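# Reseat two misplaced cartridges flat in their tray

## Task

In the tray that is already partly filled, two cartridges are out of place: one has an end propped up on the rim of its pocket, and another is lying on top of neighbouring cartridges. Get each of them lying flat inside a pocket of that same tray with the label side facing up, then release both.

## Robot and tools

Robot: two arms, left_arm and right_arm, each with a two-finger parallel gripper. Scene frame, shared by all poses: origin on the table surface midway between the arms, +z up, +x away from the robot over the table, left_arm on the +y side. The arm names are not image sides. Gripper frame: fingers extend along the gripper's +z; they open and close along its y. The reported end_effector_position sits between the finger pads, roughly 1 cm short of the fingertips.

Row layout (used by execute_actions and move): 14 numbers, each in [-1, 1], always all 14 even when one arm is idle. First 7 are left_arm: dx, dy, dz, rx, ry, rz, opening; the next 7 are right_arm in the same order. dx..rz are an offset, not a pose: a displacement expressed in that gripper's own axes, measured from the gripper's measured pose at the start of the action (for a call's first action, from the last pose a result reported). Scale: 1.0 = 0.6 m for dx/dy/dz and 180 degrees for rotation; rx, ry, rz form a single rotation vector. Opening is absolute, not an offset: +1 = fully open (0.094 m), -1 = closed.

execute_actions(actions): a list of actions, each a table of up to 15 rows; one row per control step of 1/30 s. If a table has fewer than 15 rows, its final row repeats until 15 steps pass. Every row is relative to the action's start pose, not to the row before it. An empty list just returns the current state and images. Per control step the commanded pose is clipped to at most 70 mm and 16 degrees from the measured pose; damped inverse kinematics then follows it, favouring position over orientation. Large offsets may need several actions; after an action an arm travels only to its last clipped pose, so send the remainder next. Elbows cannot lock fully straight.

move(target, speed, blocking): target is one 14-number row, offsets from the pose in the latest result that showed one. All arms travel straight paths that finish together, lasting 0.5 to 10 s (cut off at 10 s). speed is top path speed in m/s, 0.002 to 0.5, default 0.25; rotation is capped at twice that value in rad/s. Rotations take the shorter direction. Openings are sent when the move begins. Paths ignore obstacles and the other arm; grippers lag, drift, and can overshoot speed near full reach. Faster contact and targets set deeper past a surface mean harder impacts. blocking=false returns after 0.5 s while motion continues; until a result shows it ended, other moves and execute_actions are refused, so use wait or stop. The result adds a move: line with the ending (done, off_target, moving, held, fault) and active limits: limits=paced means the sent pose was clipped; limits=held means a safety check blocked steps, after which the arm may jump faster than speed. Each gripper's distance from its target is also given. If only one arm is named, the other finished normally.

wait(seconds): 0 to 10; arms keep their last command; returns early when a running move ends. stop(): brakes a running move (needs stopping distance); fingers continue. zoom_image(camera, region): camera is cam_low, cam_left_wrist or cam_right_wrist; region [x0, y0, x1, y1] in pixels of that camera's last full image, top-left origin, no larger than 504 by 504. finished_scene(scene): pass the current scene number; ends the scene irreversibly, so only call it once both cartridges are seated and released.

Results: a state line left_arm: ... | right_arm: ... gives end_effector_position (m) and end_effector_quat_wxyz in the scene frame; accuracy drops at long reach. Hand target lines show where the controller now drives each gripper. pose unreachable means a clearance check altered or blocked that arm's command. Step readings list positions at some steps; HELD plus an arm label marks a step where that arm was held back. Moves and waits have no step list. grip_measured is finger opening on the command scale (last joint value gives metres), with a fixed per-gripper error up to about 1 mm. To hold a part, command about 0.03 below grip_measured; smaller margins grip lighter. Pad force tops out near 50 to 62 N. FAULT lines report arm stops. Joint ranges (rad): waist -2.618 to 3.054, shoulder 0.000 to 3.142, elbow 0.000 to 3.142, wrist pitch -1.571 to 1.571, wrist yaw -1.571 to 1.571, wrist roll -2.094 to 2.094.

Sag: arms tend to finish a centimetre or more low, and zero offsets let them sink further. To hold a spot, send the correcting offset in a reply's first call, zeros afterwards, and raise the aim if it still droops.

Heat: holding loads warms motors. MOTOR HOT appears at 75 °C; at 90 °C that arm halts for 10 s; at 100 °C it goes limp and drops. Keep holds short.

Cameras: cam_low is fixed, wrist cameras ride on each hand; all 504x504. Calibration (K, distortion, T_world_to_cam) is listed per camera and can be off by a couple of degrees and millimetres.

Avoid: knocking anything off the table, letting the arms collide or press on each other, slamming or pushing hard, and dropping or letting held cartridges slip. Occasional outside tugs on held parts or nudges to loose items may happen. The robot keeps its last command while you compose a reply.

Each tool is called after "Emit:" by a JSON object that holds its "name" and its "arguments".

## Session

Emit:
{"name": "execute_actions", "arguments": {"actions": []}}

Scene clock: 0.00 s.
left_arm: end_effector_position=(+0.4773, +0.2910, +0.2623) grip_measured=+1.000 end_effector_quat_wxyz=(+0.622, +0.176, +0.717, -0.260) | right_arm: end_effector_position=(+0.1958, -0.2166, +0.1322) grip_measured=+1.000 end_effector_quat_wxyz=(-0.151, +0.763, +0.629, +0.011)
Joint positions: left_arm=[ 0.347  1.596  0.983  0.442  1.01  -0.008  0.094] | right_arm=[-0.101  1.438  1.16  -1.504 -0.22   1.601  0.094]
Joint velocities: left_arm=[-0.007 -0.007 -0.007 -0.051 -0.007 -0.007  0.   ] | right_arm=[-0.002  0.002  0.007 -0.037  0.007 -0.022  0.   ]
Motor temperatures (°C, as the motors report them): left_arm=[22 21 19 21 19 22] | right_arm=[22 19 20 19 19 21]
Hand target (left_arm): +0.477, +0.290, +0.266; +0.624, +0.179, +0.716, -0.259
Hand target (right_arm): +0.196, -0.217, +0.136; -0.147, +0.764, +0.628, +0.013

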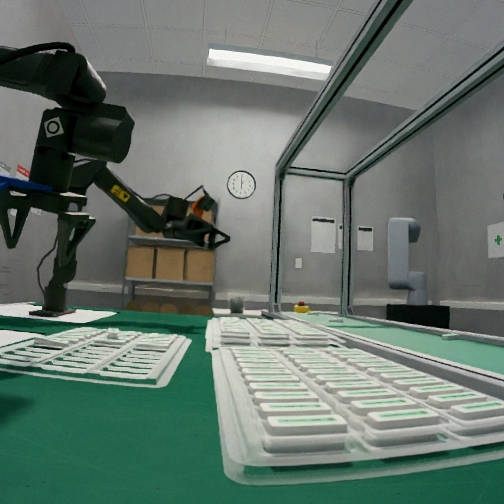

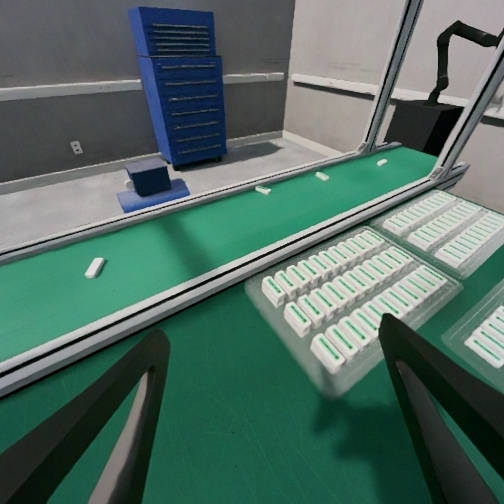

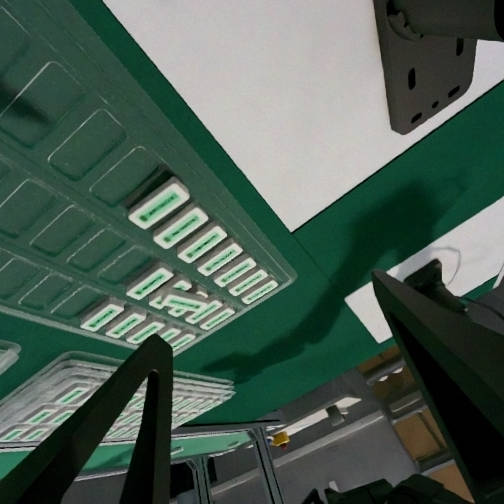

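Emit:
{"name": "zoom_image", "arguments": {"camera": "cam_right_wrist", "region": [40,130,310,370]}}

Emit:
{"name": "zoom_image", "arguments": {"camera": "cam_low", "region": [0,300,210,400]}}

Region (40, 130, 310, 370) of cam_right_wrist's 504x504 image, scaled by 1.867, with more detail than that image has.

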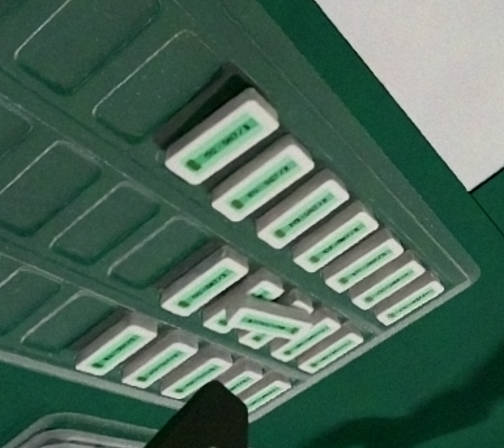

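Region (0, 300, 210, 400) of cam_low's 504x504 image, scaled by 2.400, with more detail than that image has; it fills the top 240 rows of this view, and the rest is white.

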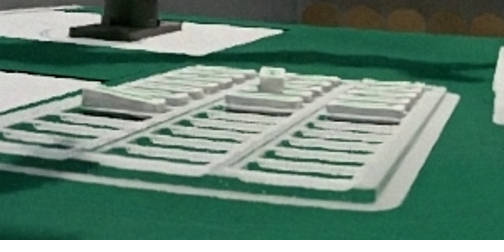

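Emit:
{"name": "move", "arguments": {"target": [0,0,0,0,0,0,1,-0.041,0.087,0.097,-0.07,-0.067,-0.033,0.6]}}

Scene clock: 33.97 s.
left_arm: end_effector_position=(+0.4773, +0.2910, +0.2623) grip_measured=+1.000 end_effector_quat_wxyz=(+0.622, +0.176, +0.717, -0.260) | right_arm: end_effector_position=(+0.2303, -0.2329, +0.0592) grip_measured=+0.603 end_effector_quat_wxyz=(-0.013, +0.739, +0.674, +0.006)
Joint positions: left_arm=[ 0.347  1.596  0.983  0.442  1.01  -0.008  0.094] | right_arm=[ 0.001  1.438  0.906 -1.048 -0.026  1.625  0.075]
Joint velocities: left_arm=[ 0.007  0.007 -0.002 -0.007  0.037  0.007  0.   ] | right_arm=[ 0.012 -0.007  0.017  0.051  0.051 -0.007  0.001]
Motor temperatures (°C, as the motors report them): left_arm=[22 23 21 24 19 22] | right_arm=[22 20 21 20 19 21]
Hand target (left_arm): +0.477, +0.291, +0.262; +0.622, +0.176, +0.717, -0.260
Hand target (right_arm): +0.230, -0.235, +0.060; +0.001, +0.739, +0.674, +0.006
Off the commanded pose (left_arm): 0.000 m, 0 deg.
Off the commanded pose (right_arm): 0.002 m, 2 deg.
move: done
camera_calibration (this result's frames):
cam_right_wrist: T_world_to_cam=[[-0.882099, 0.469236, 0.0414524, 0.317161], [0.389043, 0.676068, 0.625762, 0.0660803], [0.265605, 0.568111, -0.778912, 0.214862], [0, 0, 0, 1]] pos_world=[0.196991, -0.315563, 0.112861]

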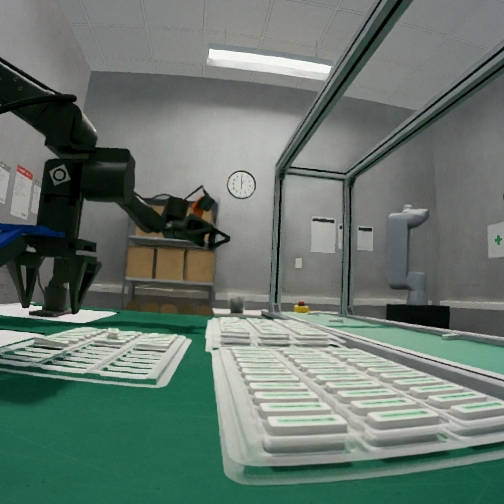

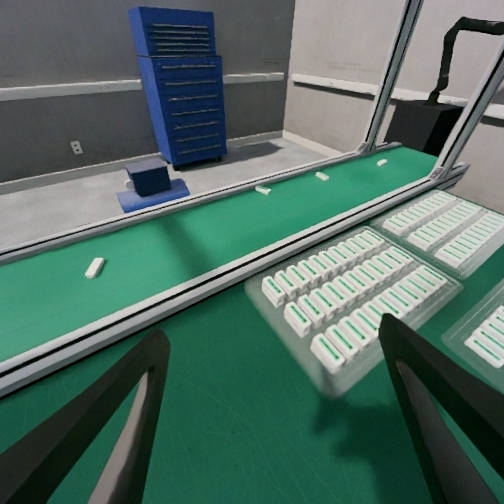

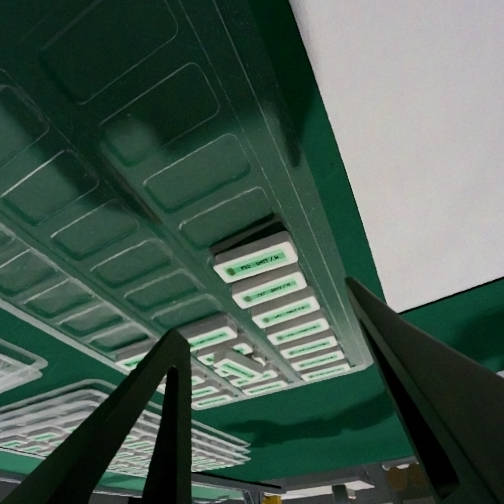

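Emit:
{"name": "move", "arguments": {"target": [0,0,0,0,0,0,1,-0.008,0.003,0.042,0,-0.008,0,0.6], "speed": 0.08}}

Emit:
{"name": "zoom_image", "arguments": {"camera": "cam_low", "region": [0,280,160,380]}}

Scene clock: 44.70 s.
left_arm: end_effector_position=(+0.4773, +0.2910, +0.2623) grip_measured=+1.000 end_effector_quat_wxyz=(+0.622, +0.176, +0.717, -0.260) | right_arm: end_effector_position=(+0.2324, -0.2341, +0.0373) grip_measured=+0.603 end_effector_quat_wxyz=(-0.010, +0.739, +0.674, +0.004)
Joint positions: left_arm=[ 0.347  1.596  0.983  0.442  1.01  -0.008  0.094] | right_arm=[ 0.001  1.477  0.847 -0.951 -0.02   1.625  0.075]
Joint velocities: left_arm=[ 0.002 -0.007  0.007 -0.051 -0.051  0.051  0.   ] | right_arm=[-0.012 -0.017  0.002  0.037  0.007 -0.037  0.   ]
Motor temperatures (°C, as the motors report them): left_arm=[22 23 21 25 19 22] | right_arm=[22 20 21 20 19 21]
Hand target (left_arm): +0.477, +0.291, +0.262; +0.622, +0.176, +0.717, -0.260
Hand target (right_arm): +0.231, -0.237, +0.034; -0.004, +0.739, +0.674, -0.004
Off the commanded pose (left_arm): 0.000 m, 0 deg.
Off the commanded pose (right_arm): 0.005 m, 1 deg.
move: done
camera_calibration (this result's frames):
cam_right_wrist: T_world_to_cam=[[-0.882149, 0.469427, 0.0381024, 0.320639], [0.388667, 0.679913, 0.621817, 0.0808962], [0.265992, 0.563344, -0.782235, 0.196827], [0, 0, 0, 1]] pos_world=[0.199055, -0.316401, 0.0914457]

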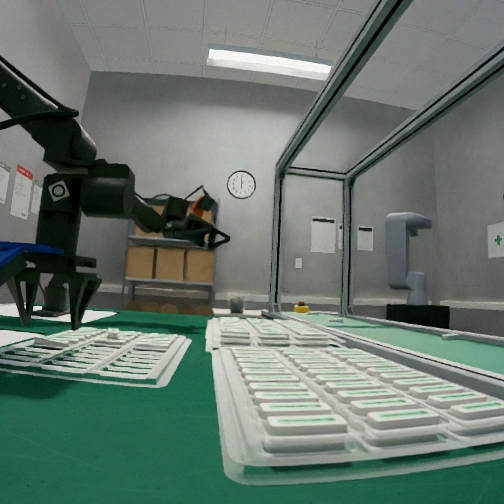

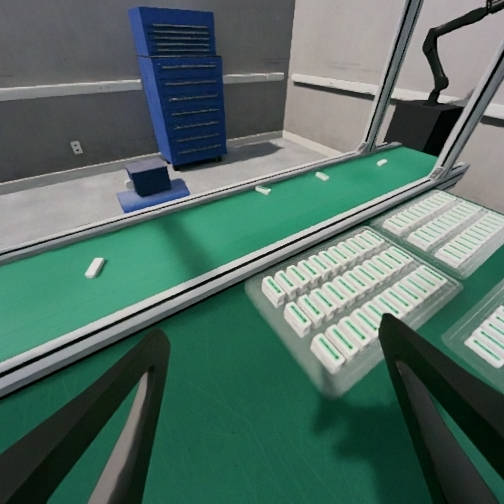

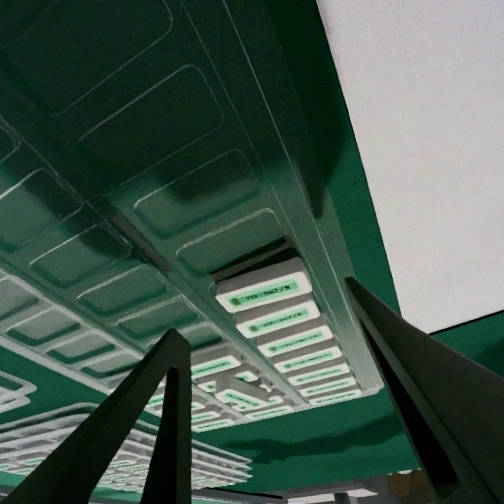

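Region (0, 280, 160, 380) of cam_low's 504x504 image, scaled by 3.150, with more detail than that image has; it fills the top 315 rows of this view, and the rest is white.

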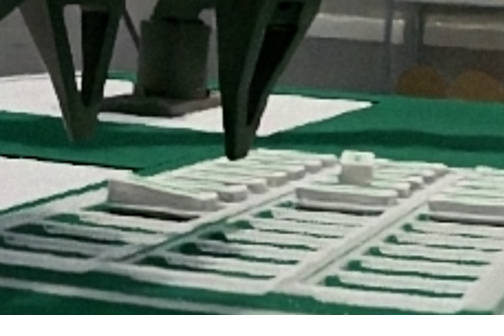

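Emit:
{"name": "move", "arguments": {"target": [0,0,0,0,0,0,1,0,0.004,0.027,0,0,0,0.6], "speed": 0.03}}

Emit:
{"name": "zoom_image", "arguments": {"camera": "cam_low", "region": [0,280,160,380]}}

Scene clock: 53.43 s.
left_arm: end_effector_position=(+0.4773, +0.2910, +0.2623) grip_measured=+1.000 end_effector_quat_wxyz=(+0.622, +0.176, +0.717, -0.260) | right_arm: end_effector_position=(+0.2360, -0.2342, +0.0247) grip_measured=+0.603 end_effector_quat_wxyz=(-0.009, +0.739, +0.674, +0.005)
Joint positions: left_arm=[ 0.347  1.596  0.983  0.442  1.01  -0.008  0.094] | right_arm=[ 0.001  1.51   0.823 -0.89  -0.02   1.625  0.075]
Joint velocities: left_arm=[-0.007 -0.022 -0.012  0.007  0.037  0.007  0.   ] | right_arm=[-0.007 -0.007 -0.007  0.051  0.022 -0.022 -0.002]
Motor temperatures (°C, as the motors report them): left_arm=[22 23 22 25 19 22] | right_arm=[22 20 21 20 19 21]
Hand target (left_arm): +0.477, +0.291, +0.262; +0.622, +0.176, +0.717, -0.260
Hand target (right_arm): +0.234, -0.234, +0.021; -0.011, +0.739, +0.674, +0.004
Off the commanded pose (left_arm): 0.000 m, 0 deg.
Off the commanded pose (right_arm): 0.004 m, 0 deg.
move: done
camera_calibration (this result's frames):
cam_right_wrist: T_world_to_cam=[[-0.882261, 0.469432, 0.0353591, 0.324502], [0.386769, 0.679983, 0.622923, 0.0878932], [0.268376, 0.563256, -0.781484, 0.185407], [0, 0, 0, 1]] pos_world=[0.202542, -0.316529, 0.0786677]

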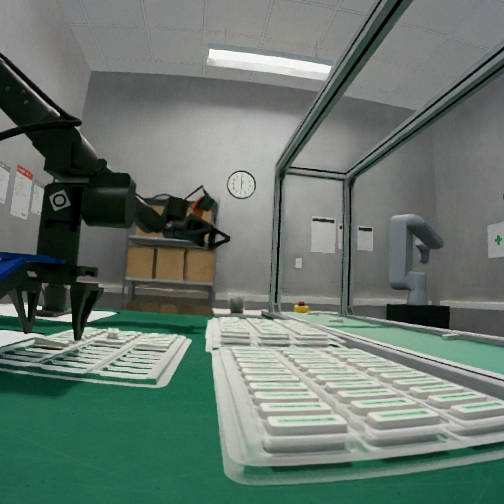

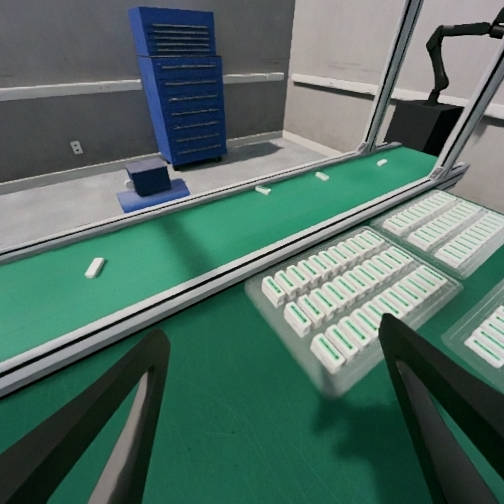

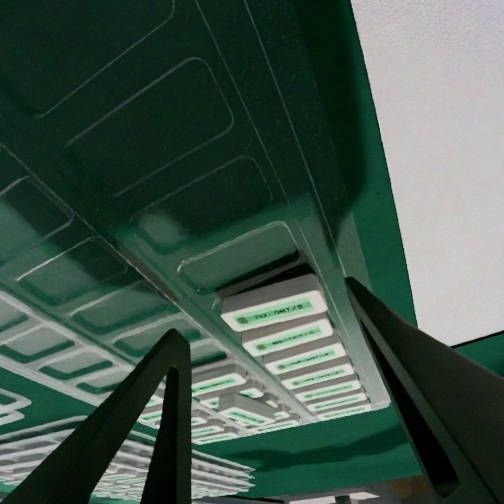

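Region (0, 280, 160, 380) of cam_low's 504x504 image, scaled by 3.150, with more detail than that image has; it fills the top 315 rows of this view, and the rest is white.

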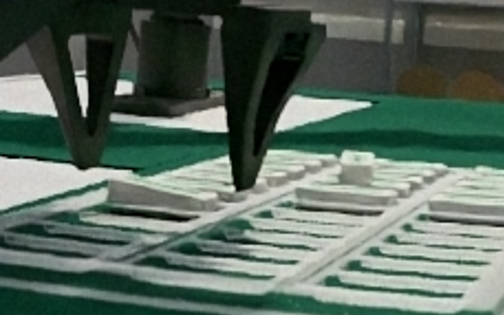

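Emit:
{"name": "move", "arguments": {"target": [0,0,0,0,0,0,1,0.01,-0.002,0.016,-0.022,0,0,0.6], "speed": 0.03}}

Emit:
{"name": "zoom_image", "arguments": {"camera": "cam_low", "region": [0,280,160,380]}}

Scene clock: 60.90 s.
left_arm: end_effector_position=(+0.4773, +0.2910, +0.2623) grip_measured=+1.000 end_effector_quat_wxyz=(+0.622, +0.176, +0.717, -0.260) | right_arm: end_effector_position=(+0.2336, -0.2297, +0.0154) grip_measured=+0.603 end_effector_quat_wxyz=(+0.007, +0.739, +0.674, +0.019)
Joint positions: left_arm=[ 0.347  1.596  0.983  0.442  1.01  -0.008  0.094] | right_arm=[ 0.023  1.477  0.75  -0.807 -0.017  1.648  0.075]
Joint velocities: left_arm=[-0.012 -0.002  0.007 -0.007  0.007 -0.022  0.   ] | right_arm=[-0.017 -0.002  0.002  0.007 -0.022  0.007  0.   ]
Motor temperatures (°C, as the motors report them): left_arm=[22 23 22 26 19 22] | right_arm=[22 20 21 20 19 21]
Hand target (left_arm): +0.477, +0.291, +0.262; +0.622, +0.176, +0.717, -0.260
Hand target (right_arm): +0.235, -0.228, +0.015; +0.016, +0.739, +0.673, +0.028
Off the commanded pose (left_arm): 0.000 m, 0 deg.
Off the commanded pose (right_arm): 0.002 m, 1 deg.
move: done
camera_calibration (this result's frames):
cam_right_wrist: T_world_to_cam=[[-0.882547, 0.470204, -0.00436872, 0.321443], [0.360253, 0.682086, 0.636377, 0.0980421], [0.302207, 0.560059, -0.771366, 0.167466], [0, 0, 0, 1]] pos_world=[0.197759, -0.311808, 0.0681904]

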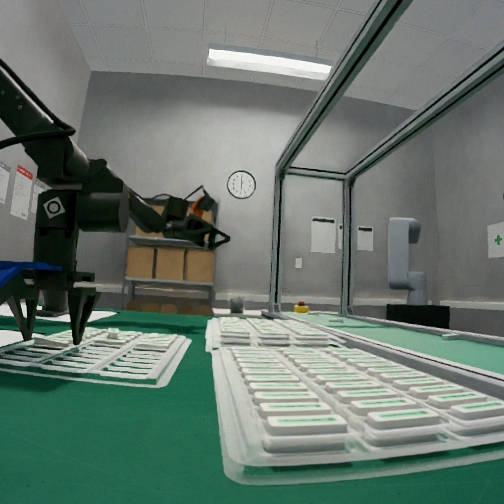

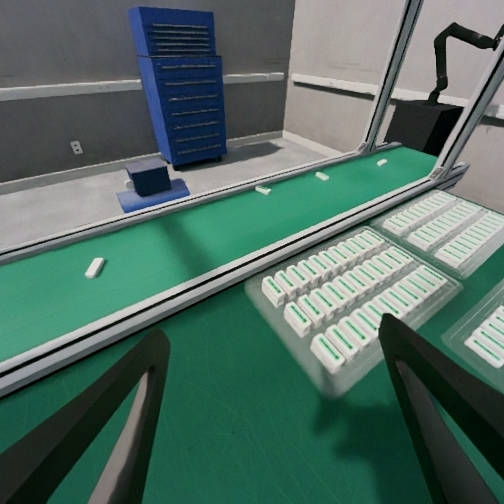

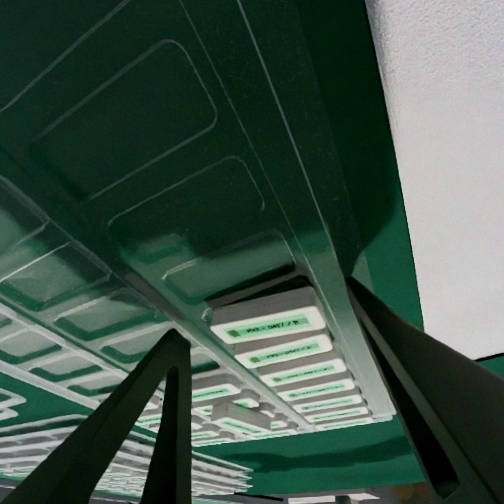

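Region (0, 280, 160, 380) of cam_low's 504x504 image, scaled by 3.150, with more detail than that image has; it fills the top 315 rows of this view, and the rest is white.

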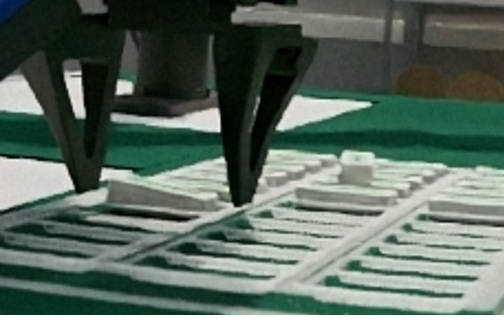

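Good. Shift +x and close somewhat.

Emit:
{"name": "move", "arguments": {"target": [0,0,0,0,0,0,1,0,0.012,0,0,0,0,0.3], "speed": 0.01}}

Emit:
{"name": "zoom_image", "arguments": {"camera": "cam_low", "region": [0,280,160,380]}}

Scene clock: 66.13 s.
left_arm: end_effector_position=(+0.4773, +0.2910, +0.2623) grip_measured=+1.000 end_effector_quat_wxyz=(+0.622, +0.176, +0.717, -0.260) | right_arm: end_effector_position=(+0.2305, -0.2293, +0.0147) grip_measured=+0.303 end_effector_quat_wxyz=(-0.001, +0.739, +0.674, +0.013)
Joint positions: left_arm=[ 0.347  1.596  0.983  0.442  1.01  -0.008  0.094] | right_arm=[ 0.023  1.485  0.756 -0.824 -0.019  1.649  0.061]
Joint velocities: left_arm=[-0.007  0.002  0.007 -0.051  0.037  0.037  0.   ] | right_arm=[ 0.012  0.007  0.002 -0.037  0.022 -0.022  0.   ]
Motor temperatures (°C, as the motors report them): left_arm=[22 23 22 26 19 22] | right_arm=[22 20 21 20 19 21]
Hand target (left_arm): +0.477, +0.291, +0.262; +0.622, +0.176, +0.717, -0.260
Hand target (right_arm): +0.241, -0.230, +0.016; +0.007, +0.739, +0.674, +0.020
Off the commanded pose (left_arm): 0.000 m, 0 deg.
Off the commanded pose (right_arm): 0.010 m, 1 deg.
move: done
camera_calibration (this result's frames):
cam_right_wrist: T_world_to_cam=[[-0.882286, 0.470495, 0.0143314, 0.31823], [0.373282, 0.680792, 0.630225, 0.096116], [0.286761, 0.561388, -0.77628, 0.171592], [0, 0, 0, 1]] pos_world=[0.195685, -0.31149, 0.0680678]

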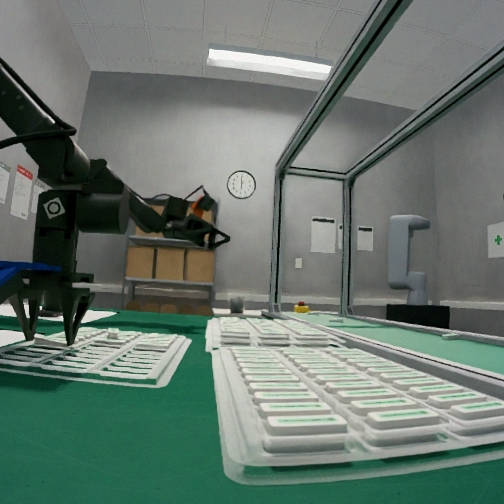

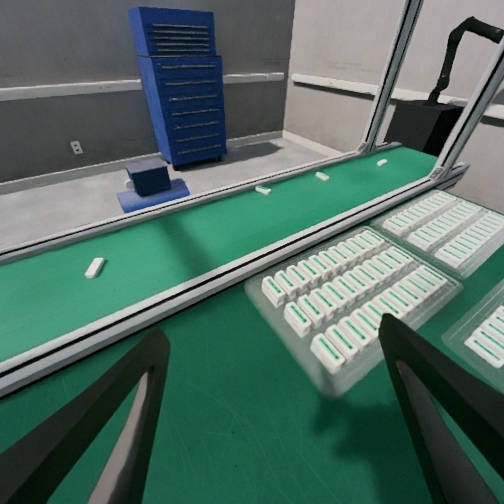

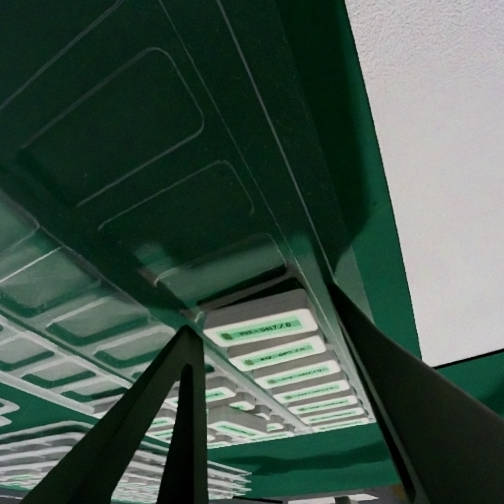

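Region (0, 280, 160, 380) of cam_low's 504x504 image, scaled by 3.150, with more detail than that image has; it fills the top 315 rows of this view, and the rest is white.

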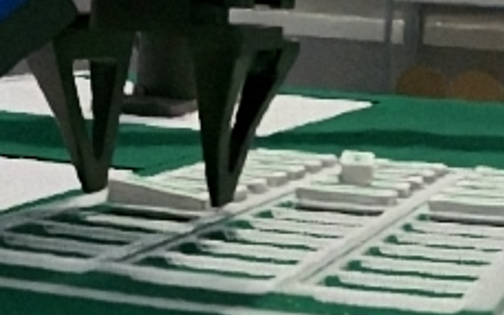

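Finger caught the tray's step; raise a bit.

Emit:
{"name": "move", "arguments": {"target": [0,0,0,0,0,0,1,0,0,-0.012,0,0,0,0.3], "speed": 0.01}}

Emit:
{"name": "move", "arguments": {"target": [0,0,0,0,0,0,1,0,0.018,-0.003,0,0,0,0.3], "speed": 0.01}}

Emit:
{"name": "zoom_image", "arguments": {"camera": "cam_low", "region": [0,280,160,380]}}

Scene clock: 72.23 s.
left_arm: end_effector_position=(+0.4773, +0.2910, +0.2623) grip_measured=+1.000 end_effector_quat_wxyz=(+0.622, +0.176, +0.717, -0.260) | right_arm: end_effector_position=(+0.2300, -0.2293, +0.0147) grip_measured=+0.303 end_effector_quat_wxyz=(-0.002, +0.739, +0.674, +0.012)
Joint positions: left_arm=[ 0.347  1.596  0.983  0.442  1.01  -0.008  0.094] | right_arm=[ 0.023  1.485  0.756 -0.826 -0.019  1.649  0.061]
Joint velocities: left_arm=[-0.007 -0.002  0.012 -0.051  0.037  0.022  0.   ] | right_arm=[ 0.012 -0.002 -0.017  0.066 -0.066 -0.007 -0.   ]
Motor temperatures (°C, as the motors report them): left_arm=[22 24 22 26 19 22] | right_arm=[22 20 21 20 19 21]
Hand target (left_arm): +0.477, +0.291, +0.262; +0.622, +0.176, +0.717, -0.260
Hand target (right_arm): +0.230, -0.229, +0.022; -0.001, +0.739, +0.674, +0.013
Off the commanded pose (left_arm): 0.000 m, 0 deg.
Off the commanded pose (right_arm): 0.007 m, 0 deg.
move: done
camera_calibration (this result's frames):
cam_right_wrist: T_world_to_cam=[[-0.882257, 0.470495, 0.0160272, 0.317776], [0.374483, 0.680774, 0.629531, 0.0960226], [0.28528, 0.56141, -0.77681, 0.172071], [0, 0, 0, 1]] pos_world=[0.195313, -0.311484, 0.0681246]

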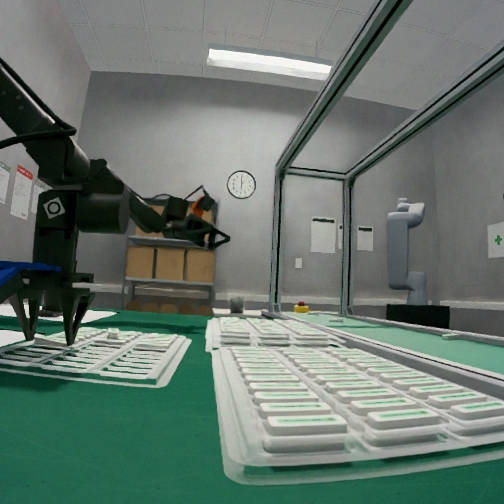

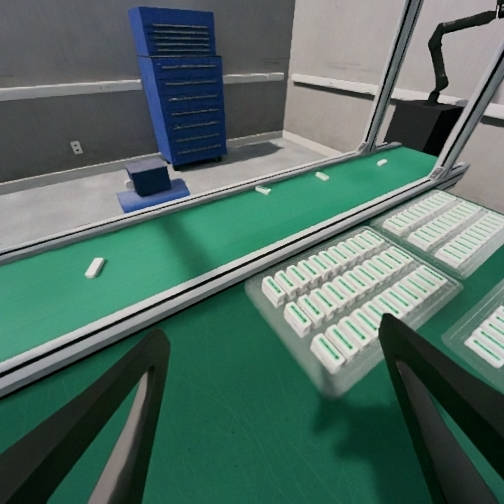

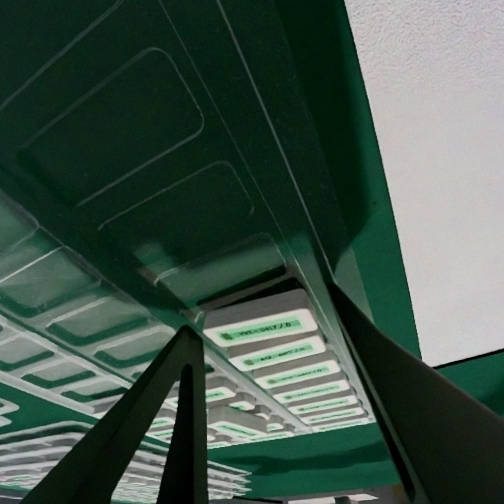

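Scene clock: 73.53 s.
left_arm: end_effector_position=(+0.4773, +0.2910, +0.2623) grip_measured=+1.000 end_effector_quat_wxyz=(+0.622, +0.176, +0.717, -0.260) | right_arm: end_effector_position=(+0.2308, -0.2293, +0.0143) grip_measured=+0.303 end_effector_quat_wxyz=(-0.008, +0.739, +0.674, +0.005)
Joint positions: left_arm=[ 0.347  1.596  0.983  0.442  1.01  -0.008  0.094] | right_arm=[ 0.023  1.506  0.773 -0.84  -0.019  1.649  0.061]
Joint velocities: left_arm=[-0.007 -0.002 -0.007 -0.066 -0.051 -0.066  0.   ] | right_arm=[-0.002 -0.002  0.002 -0.081  0.007 -0.007 -0.   ]
Motor temperatures (°C, as the motors report them): left_arm=[22 24 22 26 19 22] | right_arm=[22 20 21 20 19 21]
Hand target (left_arm): +0.477, +0.291, +0.262; +0.622, +0.176, +0.717, -0.260
Hand target (right_arm): +0.241, -0.230, +0.017; -0.001, +0.739, +0.674, +0.012
Off the commanded pose (left_arm): 0.000 m, 0 deg.
Off the commanded pose (right_arm): 0.010 m, 1 deg.
move: done
camera_calibration (this result's frames):
cam_right_wrist: T_world_to_cam=[[-0.881839, 0.470488, 0.0316254, 0.318131], [0.385472, 0.680613, 0.623039, 0.0935031], [0.271608, 0.561611, -0.781551, 0.174842], [0, 0, 0, 1]] pos_world=[0.197009, -0.311509, 0.0683306]

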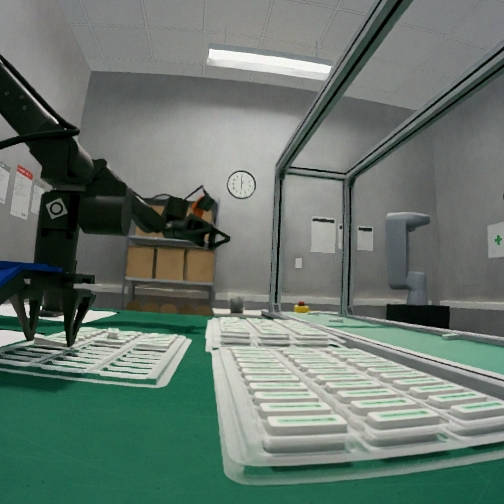

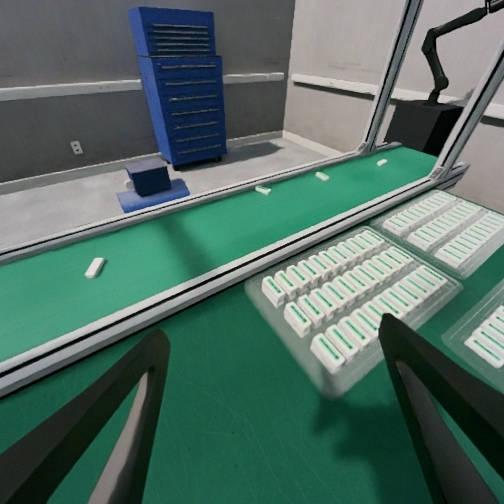

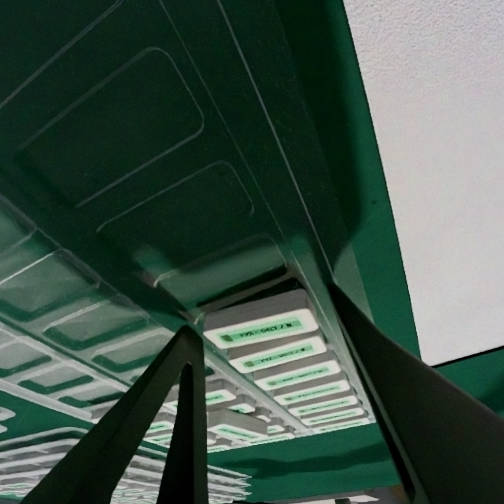

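Region (0, 280, 160, 380) of cam_low's 504x504 image, scaled by 3.150, with more detail than that image has; it fills the top 315 rows of this view, and the rest is white.

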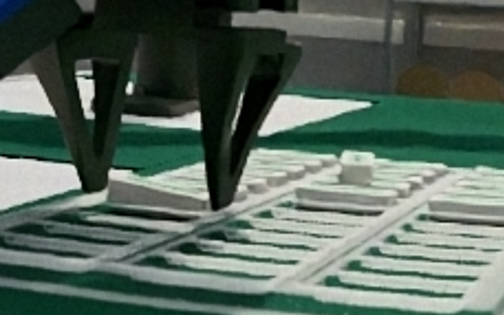

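Emit:
{"name": "move", "arguments": {"target": [0,0,0,0,0,0,1,0,0.014,-0.018,-0.01,0,0,0.7], "speed": 0.015}}

Emit:
{"name": "zoom_image", "arguments": {"camera": "cam_low", "region": [0,280,160,380]}}

Scene clock: 78.80 s.
left_arm: end_effector_position=(+0.4773, +0.2910, +0.2623) grip_measured=+1.000 end_effector_quat_wxyz=(+0.622, +0.176, +0.717, -0.260) | right_arm: end_effector_position=(+0.2232, -0.2286, +0.0158) grip_measured=+0.697 end_effector_quat_wxyz=(-0.018, +0.739, +0.673, -0.003)
Joint positions: left_arm=[ 0.347  1.596  0.983  0.442  1.01  -0.008  0.094] | right_arm=[ 0.023  1.5    0.773 -0.873 -0.022  1.649  0.08 ]
Joint velocities: left_arm=[-0.012 -0.002  0.012 -0.081 -0.007  0.022  0.   ] | right_arm=[ 0.002  0.007 -0.012 -0.022  0.007 -0.081  0.001]
Motor temperatures (°C, as the motors report them): left_arm=[22 24 22 26 19 22] | right_arm=[22 20 22 20 19 21]
Hand target (left_arm): +0.477, +0.291, +0.262; +0.622, +0.176, +0.717, -0.260
Hand target (right_arm): +0.239, -0.230, +0.025; +0.004, +0.739, +0.673, +0.016
Off the commanded pose (left_arm): 0.000 m, 0 deg.
Off the commanded pose (right_arm): 0.018 m, 3 deg.
move: off_target (right_arm)
camera_calibration (this result's frames):
cam_right_wrist: T_world_to_cam=[[-0.880656, 0.470367, 0.0565728, 0.310419], [0.401774, 0.678226, 0.615294, 0.0908997], [0.251045, 0.564592, -0.786265, 0.183019], [0, 0, 0, 1]] pos_world=[0.190905, -0.310993, 0.0704102]

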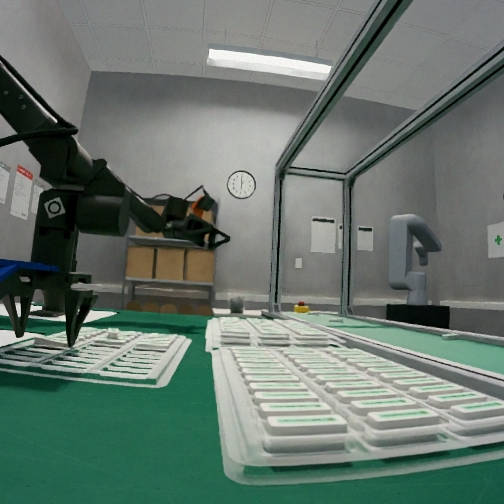

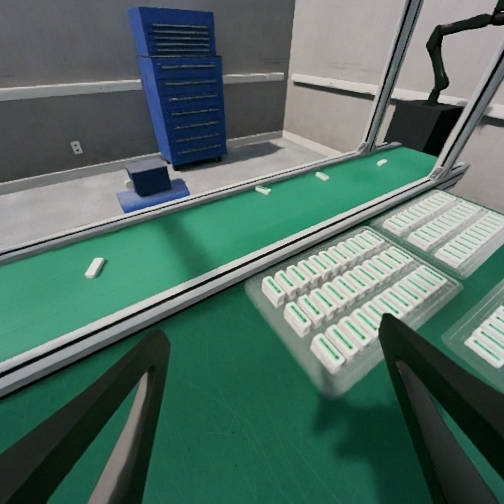

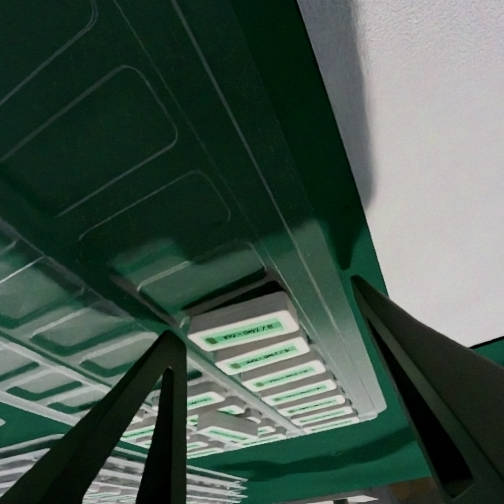

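Region (0, 280, 160, 380) of cam_low's 504x504 image, scaled by 3.150, with more detail than that image has; it fills the top 315 rows of this view, and the rest is white.

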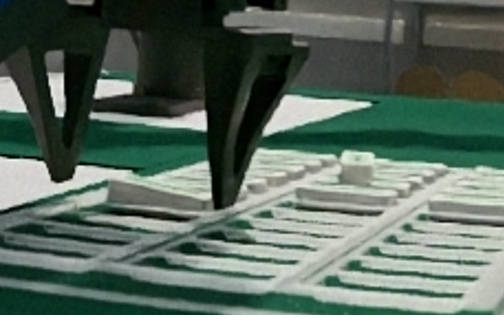

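The other finger is in the pocket's end. Lift straight.

Emit:
{"name": "move", "arguments": {"target": [0,0,0,0,0,0,1,0,0,-0.03,0,0,0,0.7], "speed": 0.02}}

Emit:
{"name": "move", "arguments": {"target": [0,0,0,0,0,0,1,0,0.032,0,-0.035,0,0,0.7], "speed": 0.03}}

Emit:
{"name": "zoom_image", "arguments": {"camera": "cam_low", "region": [0,280,160,380]}}

Scene clock: 88.33 s.
left_arm: end_effector_position=(+0.4773, +0.2910, +0.2623) grip_measured=+1.000 end_effector_quat_wxyz=(+0.622, +0.176, +0.717, -0.260) | right_arm: end_effector_position=(+0.2176, -0.2285, +0.0219) grip_measured=+0.697 end_effector_quat_wxyz=(-0.026, +0.739, +0.673, -0.012)
Joint positions: left_arm=[ 0.347  1.596  0.983  0.442  1.01  -0.008  0.094] | right_arm=[ 0.023  1.489  0.79  -0.924 -0.022  1.649  0.08 ]
Joint velocities: left_arm=[ 0.002 -0.007  0.002  0.007  0.007 -0.022  0.   ] | right_arm=[ 0.007 -0.002  0.017 -0.066  0.081 -0.037 -0.001]
Motor temperatures (°C, as the motors report them): left_arm=[22 24 22 27 19 22] | right_arm=[22 20 22 20 19 21]
Hand target (left_arm): +0.477, +0.291, +0.262; +0.622, +0.176, +0.717, -0.260
Hand target (right_arm): +0.224, -0.229, +0.033; -0.018, +0.739, +0.673, -0.003
Off the commanded pose (left_arm): 0.000 m, 0 deg.
Off the commanded pose (right_arm): 0.013 m, 1 deg.
move: off_target (right_arm)
camera_calibration (this result's frames):
cam_right_wrist: T_world_to_cam=[[-0.87904, 0.470343, 0.0778831, 0.304216], [0.416445, 0.678011, 0.605702, 0.0863273], [0.232083, 0.56487, -0.791871, 0.193516], [0, 0, 0, 1]] pos_world=[0.186556, -0.310929, 0.0772579]

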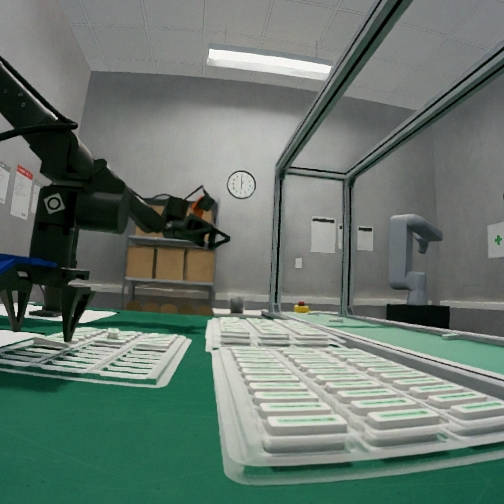

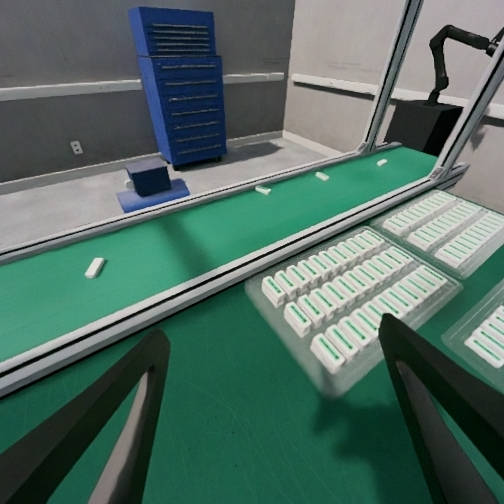

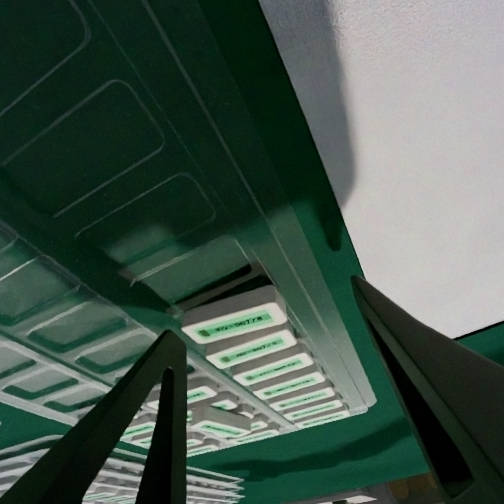

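Scene clock: 90.43 s.
left_arm: end_effector_position=(+0.4773, +0.2910, +0.2623) grip_measured=+1.000 end_effector_quat_wxyz=(+0.622, +0.176, +0.717, -0.260) | right_arm: end_effector_position=(+0.2364, -0.2288, +0.0195) grip_measured=+0.697 end_effector_quat_wxyz=(+0.004, +0.739, +0.674, +0.021)
Joint positions: left_arm=[ 0.347  1.596  0.983  0.442  1.01  -0.008  0.094] | right_arm=[ 0.023  1.48   0.772 -0.826 -0.022  1.649  0.08 ]
Joint velocities: left_arm=[ 0.012 -0.012  0.002 -0.051  0.066  0.007  0.   ] | right_arm=[-0.007 -0.002 -0.002 -0.051 -0.022 -0.007 -0.   ]
Motor temperatures (°C, as the motors report them): left_arm=[22 24 22 27 19 22] | right_arm=[22 20 22 20 19 21]
Hand target (left_arm): +0.477, +0.291, +0.262; +0.622, +0.176, +0.717, -0.260
Hand target (right_arm): +0.237, -0.231, +0.021; +0.015, +0.740, +0.673, +0.025
Off the commanded pose (left_arm): 0.000 m, 0 deg.
Off the commanded pose (right_arm): 0.002 m, 1 deg.
move: done
camera_calibration (this result's frames):
cam_right_wrist: T_world_to_cam=[[-0.882456, 0.470394, -0.00105946, 0.323459], [0.36108, 0.678825, 0.639389, 0.0927763], [0.301484, 0.56385, -0.768883, 0.170264], [0, 0, 0, 1]] pos_world=[0.200607, -0.311135, 0.0719354]

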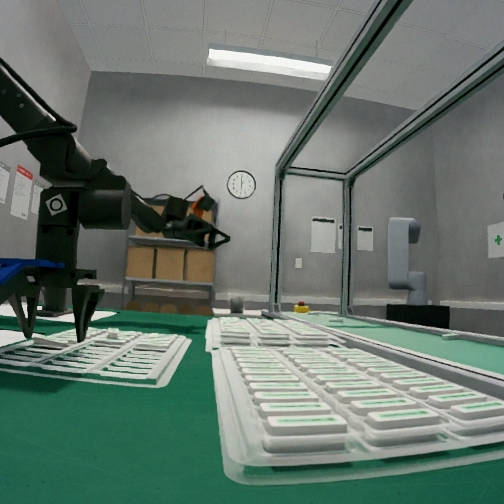

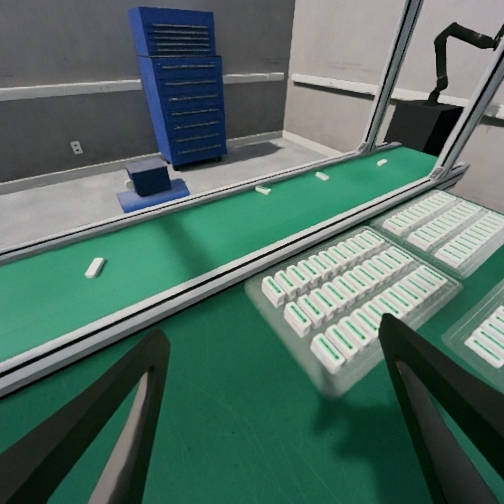

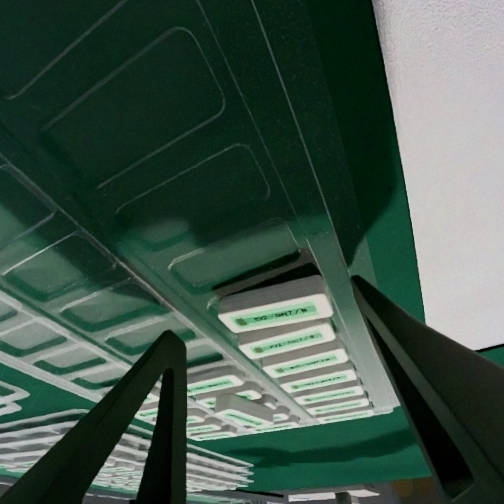

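Region (0, 280, 160, 380) of cam_low's 504x504 image, scaled by 3.150, with more detail than that image has; it fills the top 315 rows of this view, and the rest is white.

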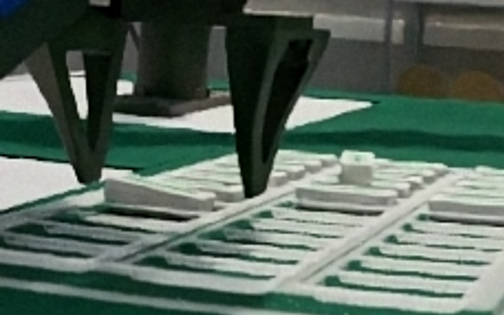

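Emit:
{"name": "execute_actions", "arguments": {"actions": [[[0,0,0,0,0,0,1,0,0,0,0,0,0,0.5]],[[0,0,0,0,0,0,1,0,0,0,0,0,0,0.4],[0,0,0,0,0,0,1,0,0,0,0,0,0,0.4],[0,0,0,0,0,0,1,0,0,0,0,0,0,0.37],[0,0,0,0,0,0,1,0,0,0,0,0,0,0.34],[0,0,0,0,0,0,1,0,0,0,0,0,0,0.31],[0,0,0,0,0,0,1,0,0,0,0,0,0,0.28],[0,0,0,0,0,0,1,0,0,0,0,0,0,0.25],[0,0,0,0,0,0,1,0,0,0,0,0,0,0.22],[0,0,0,0,0,0,1,0,0,0,0,0,0,0.19],[0,0,0,0,0,0,1,0,0,0,0,0,0,0.16]],[[0,0,0,0,0,0,1,0,0,0,0,0,0,0.12]]]}}

Emit:
{"name": "zoom_image", "arguments": {"camera": "cam_low", "region": [0,280,160,380]}}

Scene clock: 100.33 s.
left_arm: end_effector_position=(+0.4773, +0.2910, +0.2623) grip_measured=+1.000 end_effector_quat_wxyz=(+0.622, +0.176, +0.717, -0.260) | right_arm: end_effector_position=(+0.2367, -0.2288, +0.0194) grip_measured=+0.123 end_effector_quat_wxyz=(+0.005, +0.739, +0.674, +0.021)
Joint positions: left_arm=[ 0.347  1.596  0.983  0.442  1.01  -0.008  0.094] | right_arm=[ 0.023  1.48   0.772 -0.825 -0.022  1.649  0.053]
Joint velocities: left_arm=[-0.017 -0.002  0.017  0.037 -0.022 -0.007  0.   ] | right_arm=[ 0.002 -0.002  0.017 -0.007  0.051 -0.037  0.   ]
Motor temperatures (°C, as the motors report them): left_arm=[22 24 22 27 19 22] | right_arm=[22 21 21 20 19 21]
Hand target (left_arm): +0.477, +0.291, +0.262; +0.622, +0.176, +0.717, -0.260
Hand target (right_arm): +0.237, -0.229, +0.019; +0.005, +0.739, +0.674, +0.021
Off the commanded pose (left_arm): 0.000 m, 0 deg.
Off the commanded pose (right_arm): 0.000 m, 0 deg.
Step readings (end_effector_position; steps 1 to 15: 1st action; 16 to 30: 2nd action; 31 to 45: 3rd action):
0: left_arm (+0.4773, +0.2910, +0.2623) | right_arm (+0.2367, -0.2288, +0.0194)
1: left_arm (+0.4773, +0.2910, +0.2623) | right_arm (+0.2367, -0.2288, +0.0194)
2: left_arm (+0.4773, +0.2910, +0.2623) | right_arm (+0.2367, -0.2288, +0.0194)
4: left_arm (+0.4773, +0.2910, +0.2623) | right_arm (+0.2367, -0.2288, +0.0194)
8: left_arm (+0.4773, +0.2910, +0.2623) | right_arm (+0.2367, -0.2288, +0.0194)
15: left_arm (+0.4773, +0.2910, +0.2623) | right_arm (+0.2367, -0.2288, +0.0194)
16: left_arm (+0.4773, +0.2910, +0.2623) | right_arm (+0.2367, -0.2288, +0.0194)
17: left_arm (+0.4773, +0.2910, +0.2623) | right_arm (+0.2367, -0.2288, +0.0194)
19: left_arm (+0.4773, +0.2910, +0.2623) | right_arm (+0.2367, -0.2288, +0.0194)
23: left_arm (+0.4773, +0.2910, +0.2623) | right_arm (+0.2367, -0.2288, +0.0194)
30: left_arm (+0.4773, +0.2910, +0.2623) | right_arm (+0.2367, -0.2288, +0.0194)
31: left_arm (+0.4773, +0.2910, +0.2623) | right_arm (+0.2367, -0.2288, +0.0194)
32: left_arm (+0.4773, +0.2910, +0.2623) | right_arm (+0.2367, -0.2288, +0.0194)
34: left_arm (+0.4773, +0.2910, +0.2623) | right_arm (+0.2367, -0.2288, +0.0194)
38: left_arm (+0.4773, +0.2910, +0.2623) | right_arm (+0.2367, -0.2288, +0.0194)
45: end_effector_position above
camera_calibration (this result's frames):
cam_right_wrist: T_world_to_cam=[[-0.882454, 0.470394, -0.00207717, 0.323693], [0.360348, 0.678836, 0.63979, 0.092908], [0.302363, 0.563837, -0.768547, 0.169917], [0, 0, 0, 1]] pos_world=[0.200788, -0.311138, 0.0718201]

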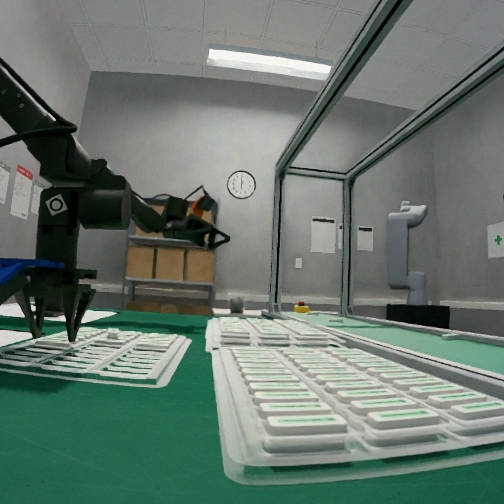

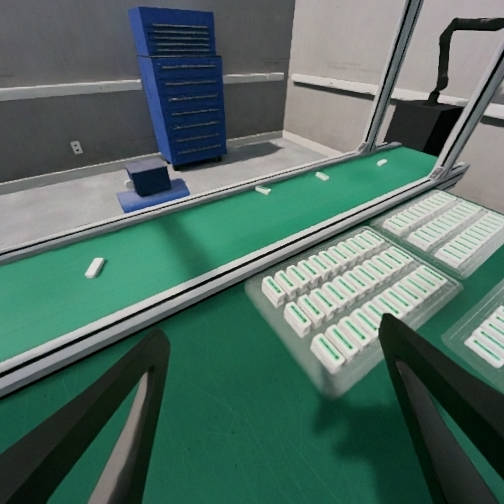

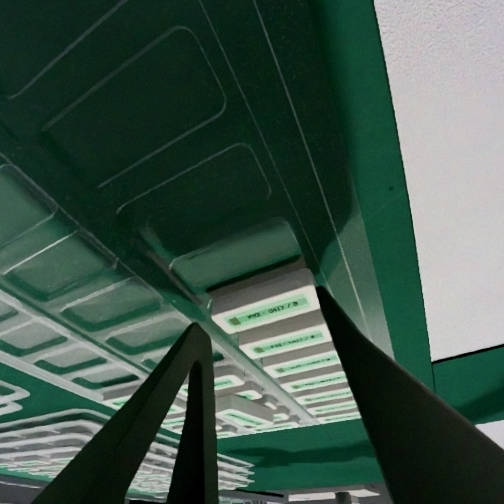

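Region (0, 280, 160, 380) of cam_low's 504x504 image, scaled by 3.150, with more detail than that image has; it fills the top 315 rows of this view, and the rest is white.

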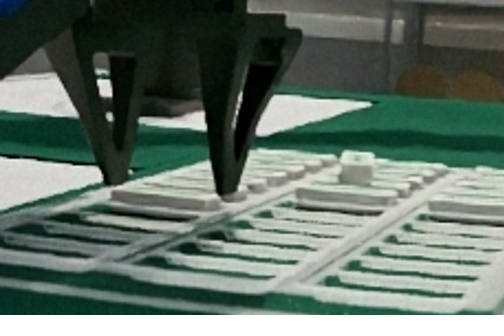

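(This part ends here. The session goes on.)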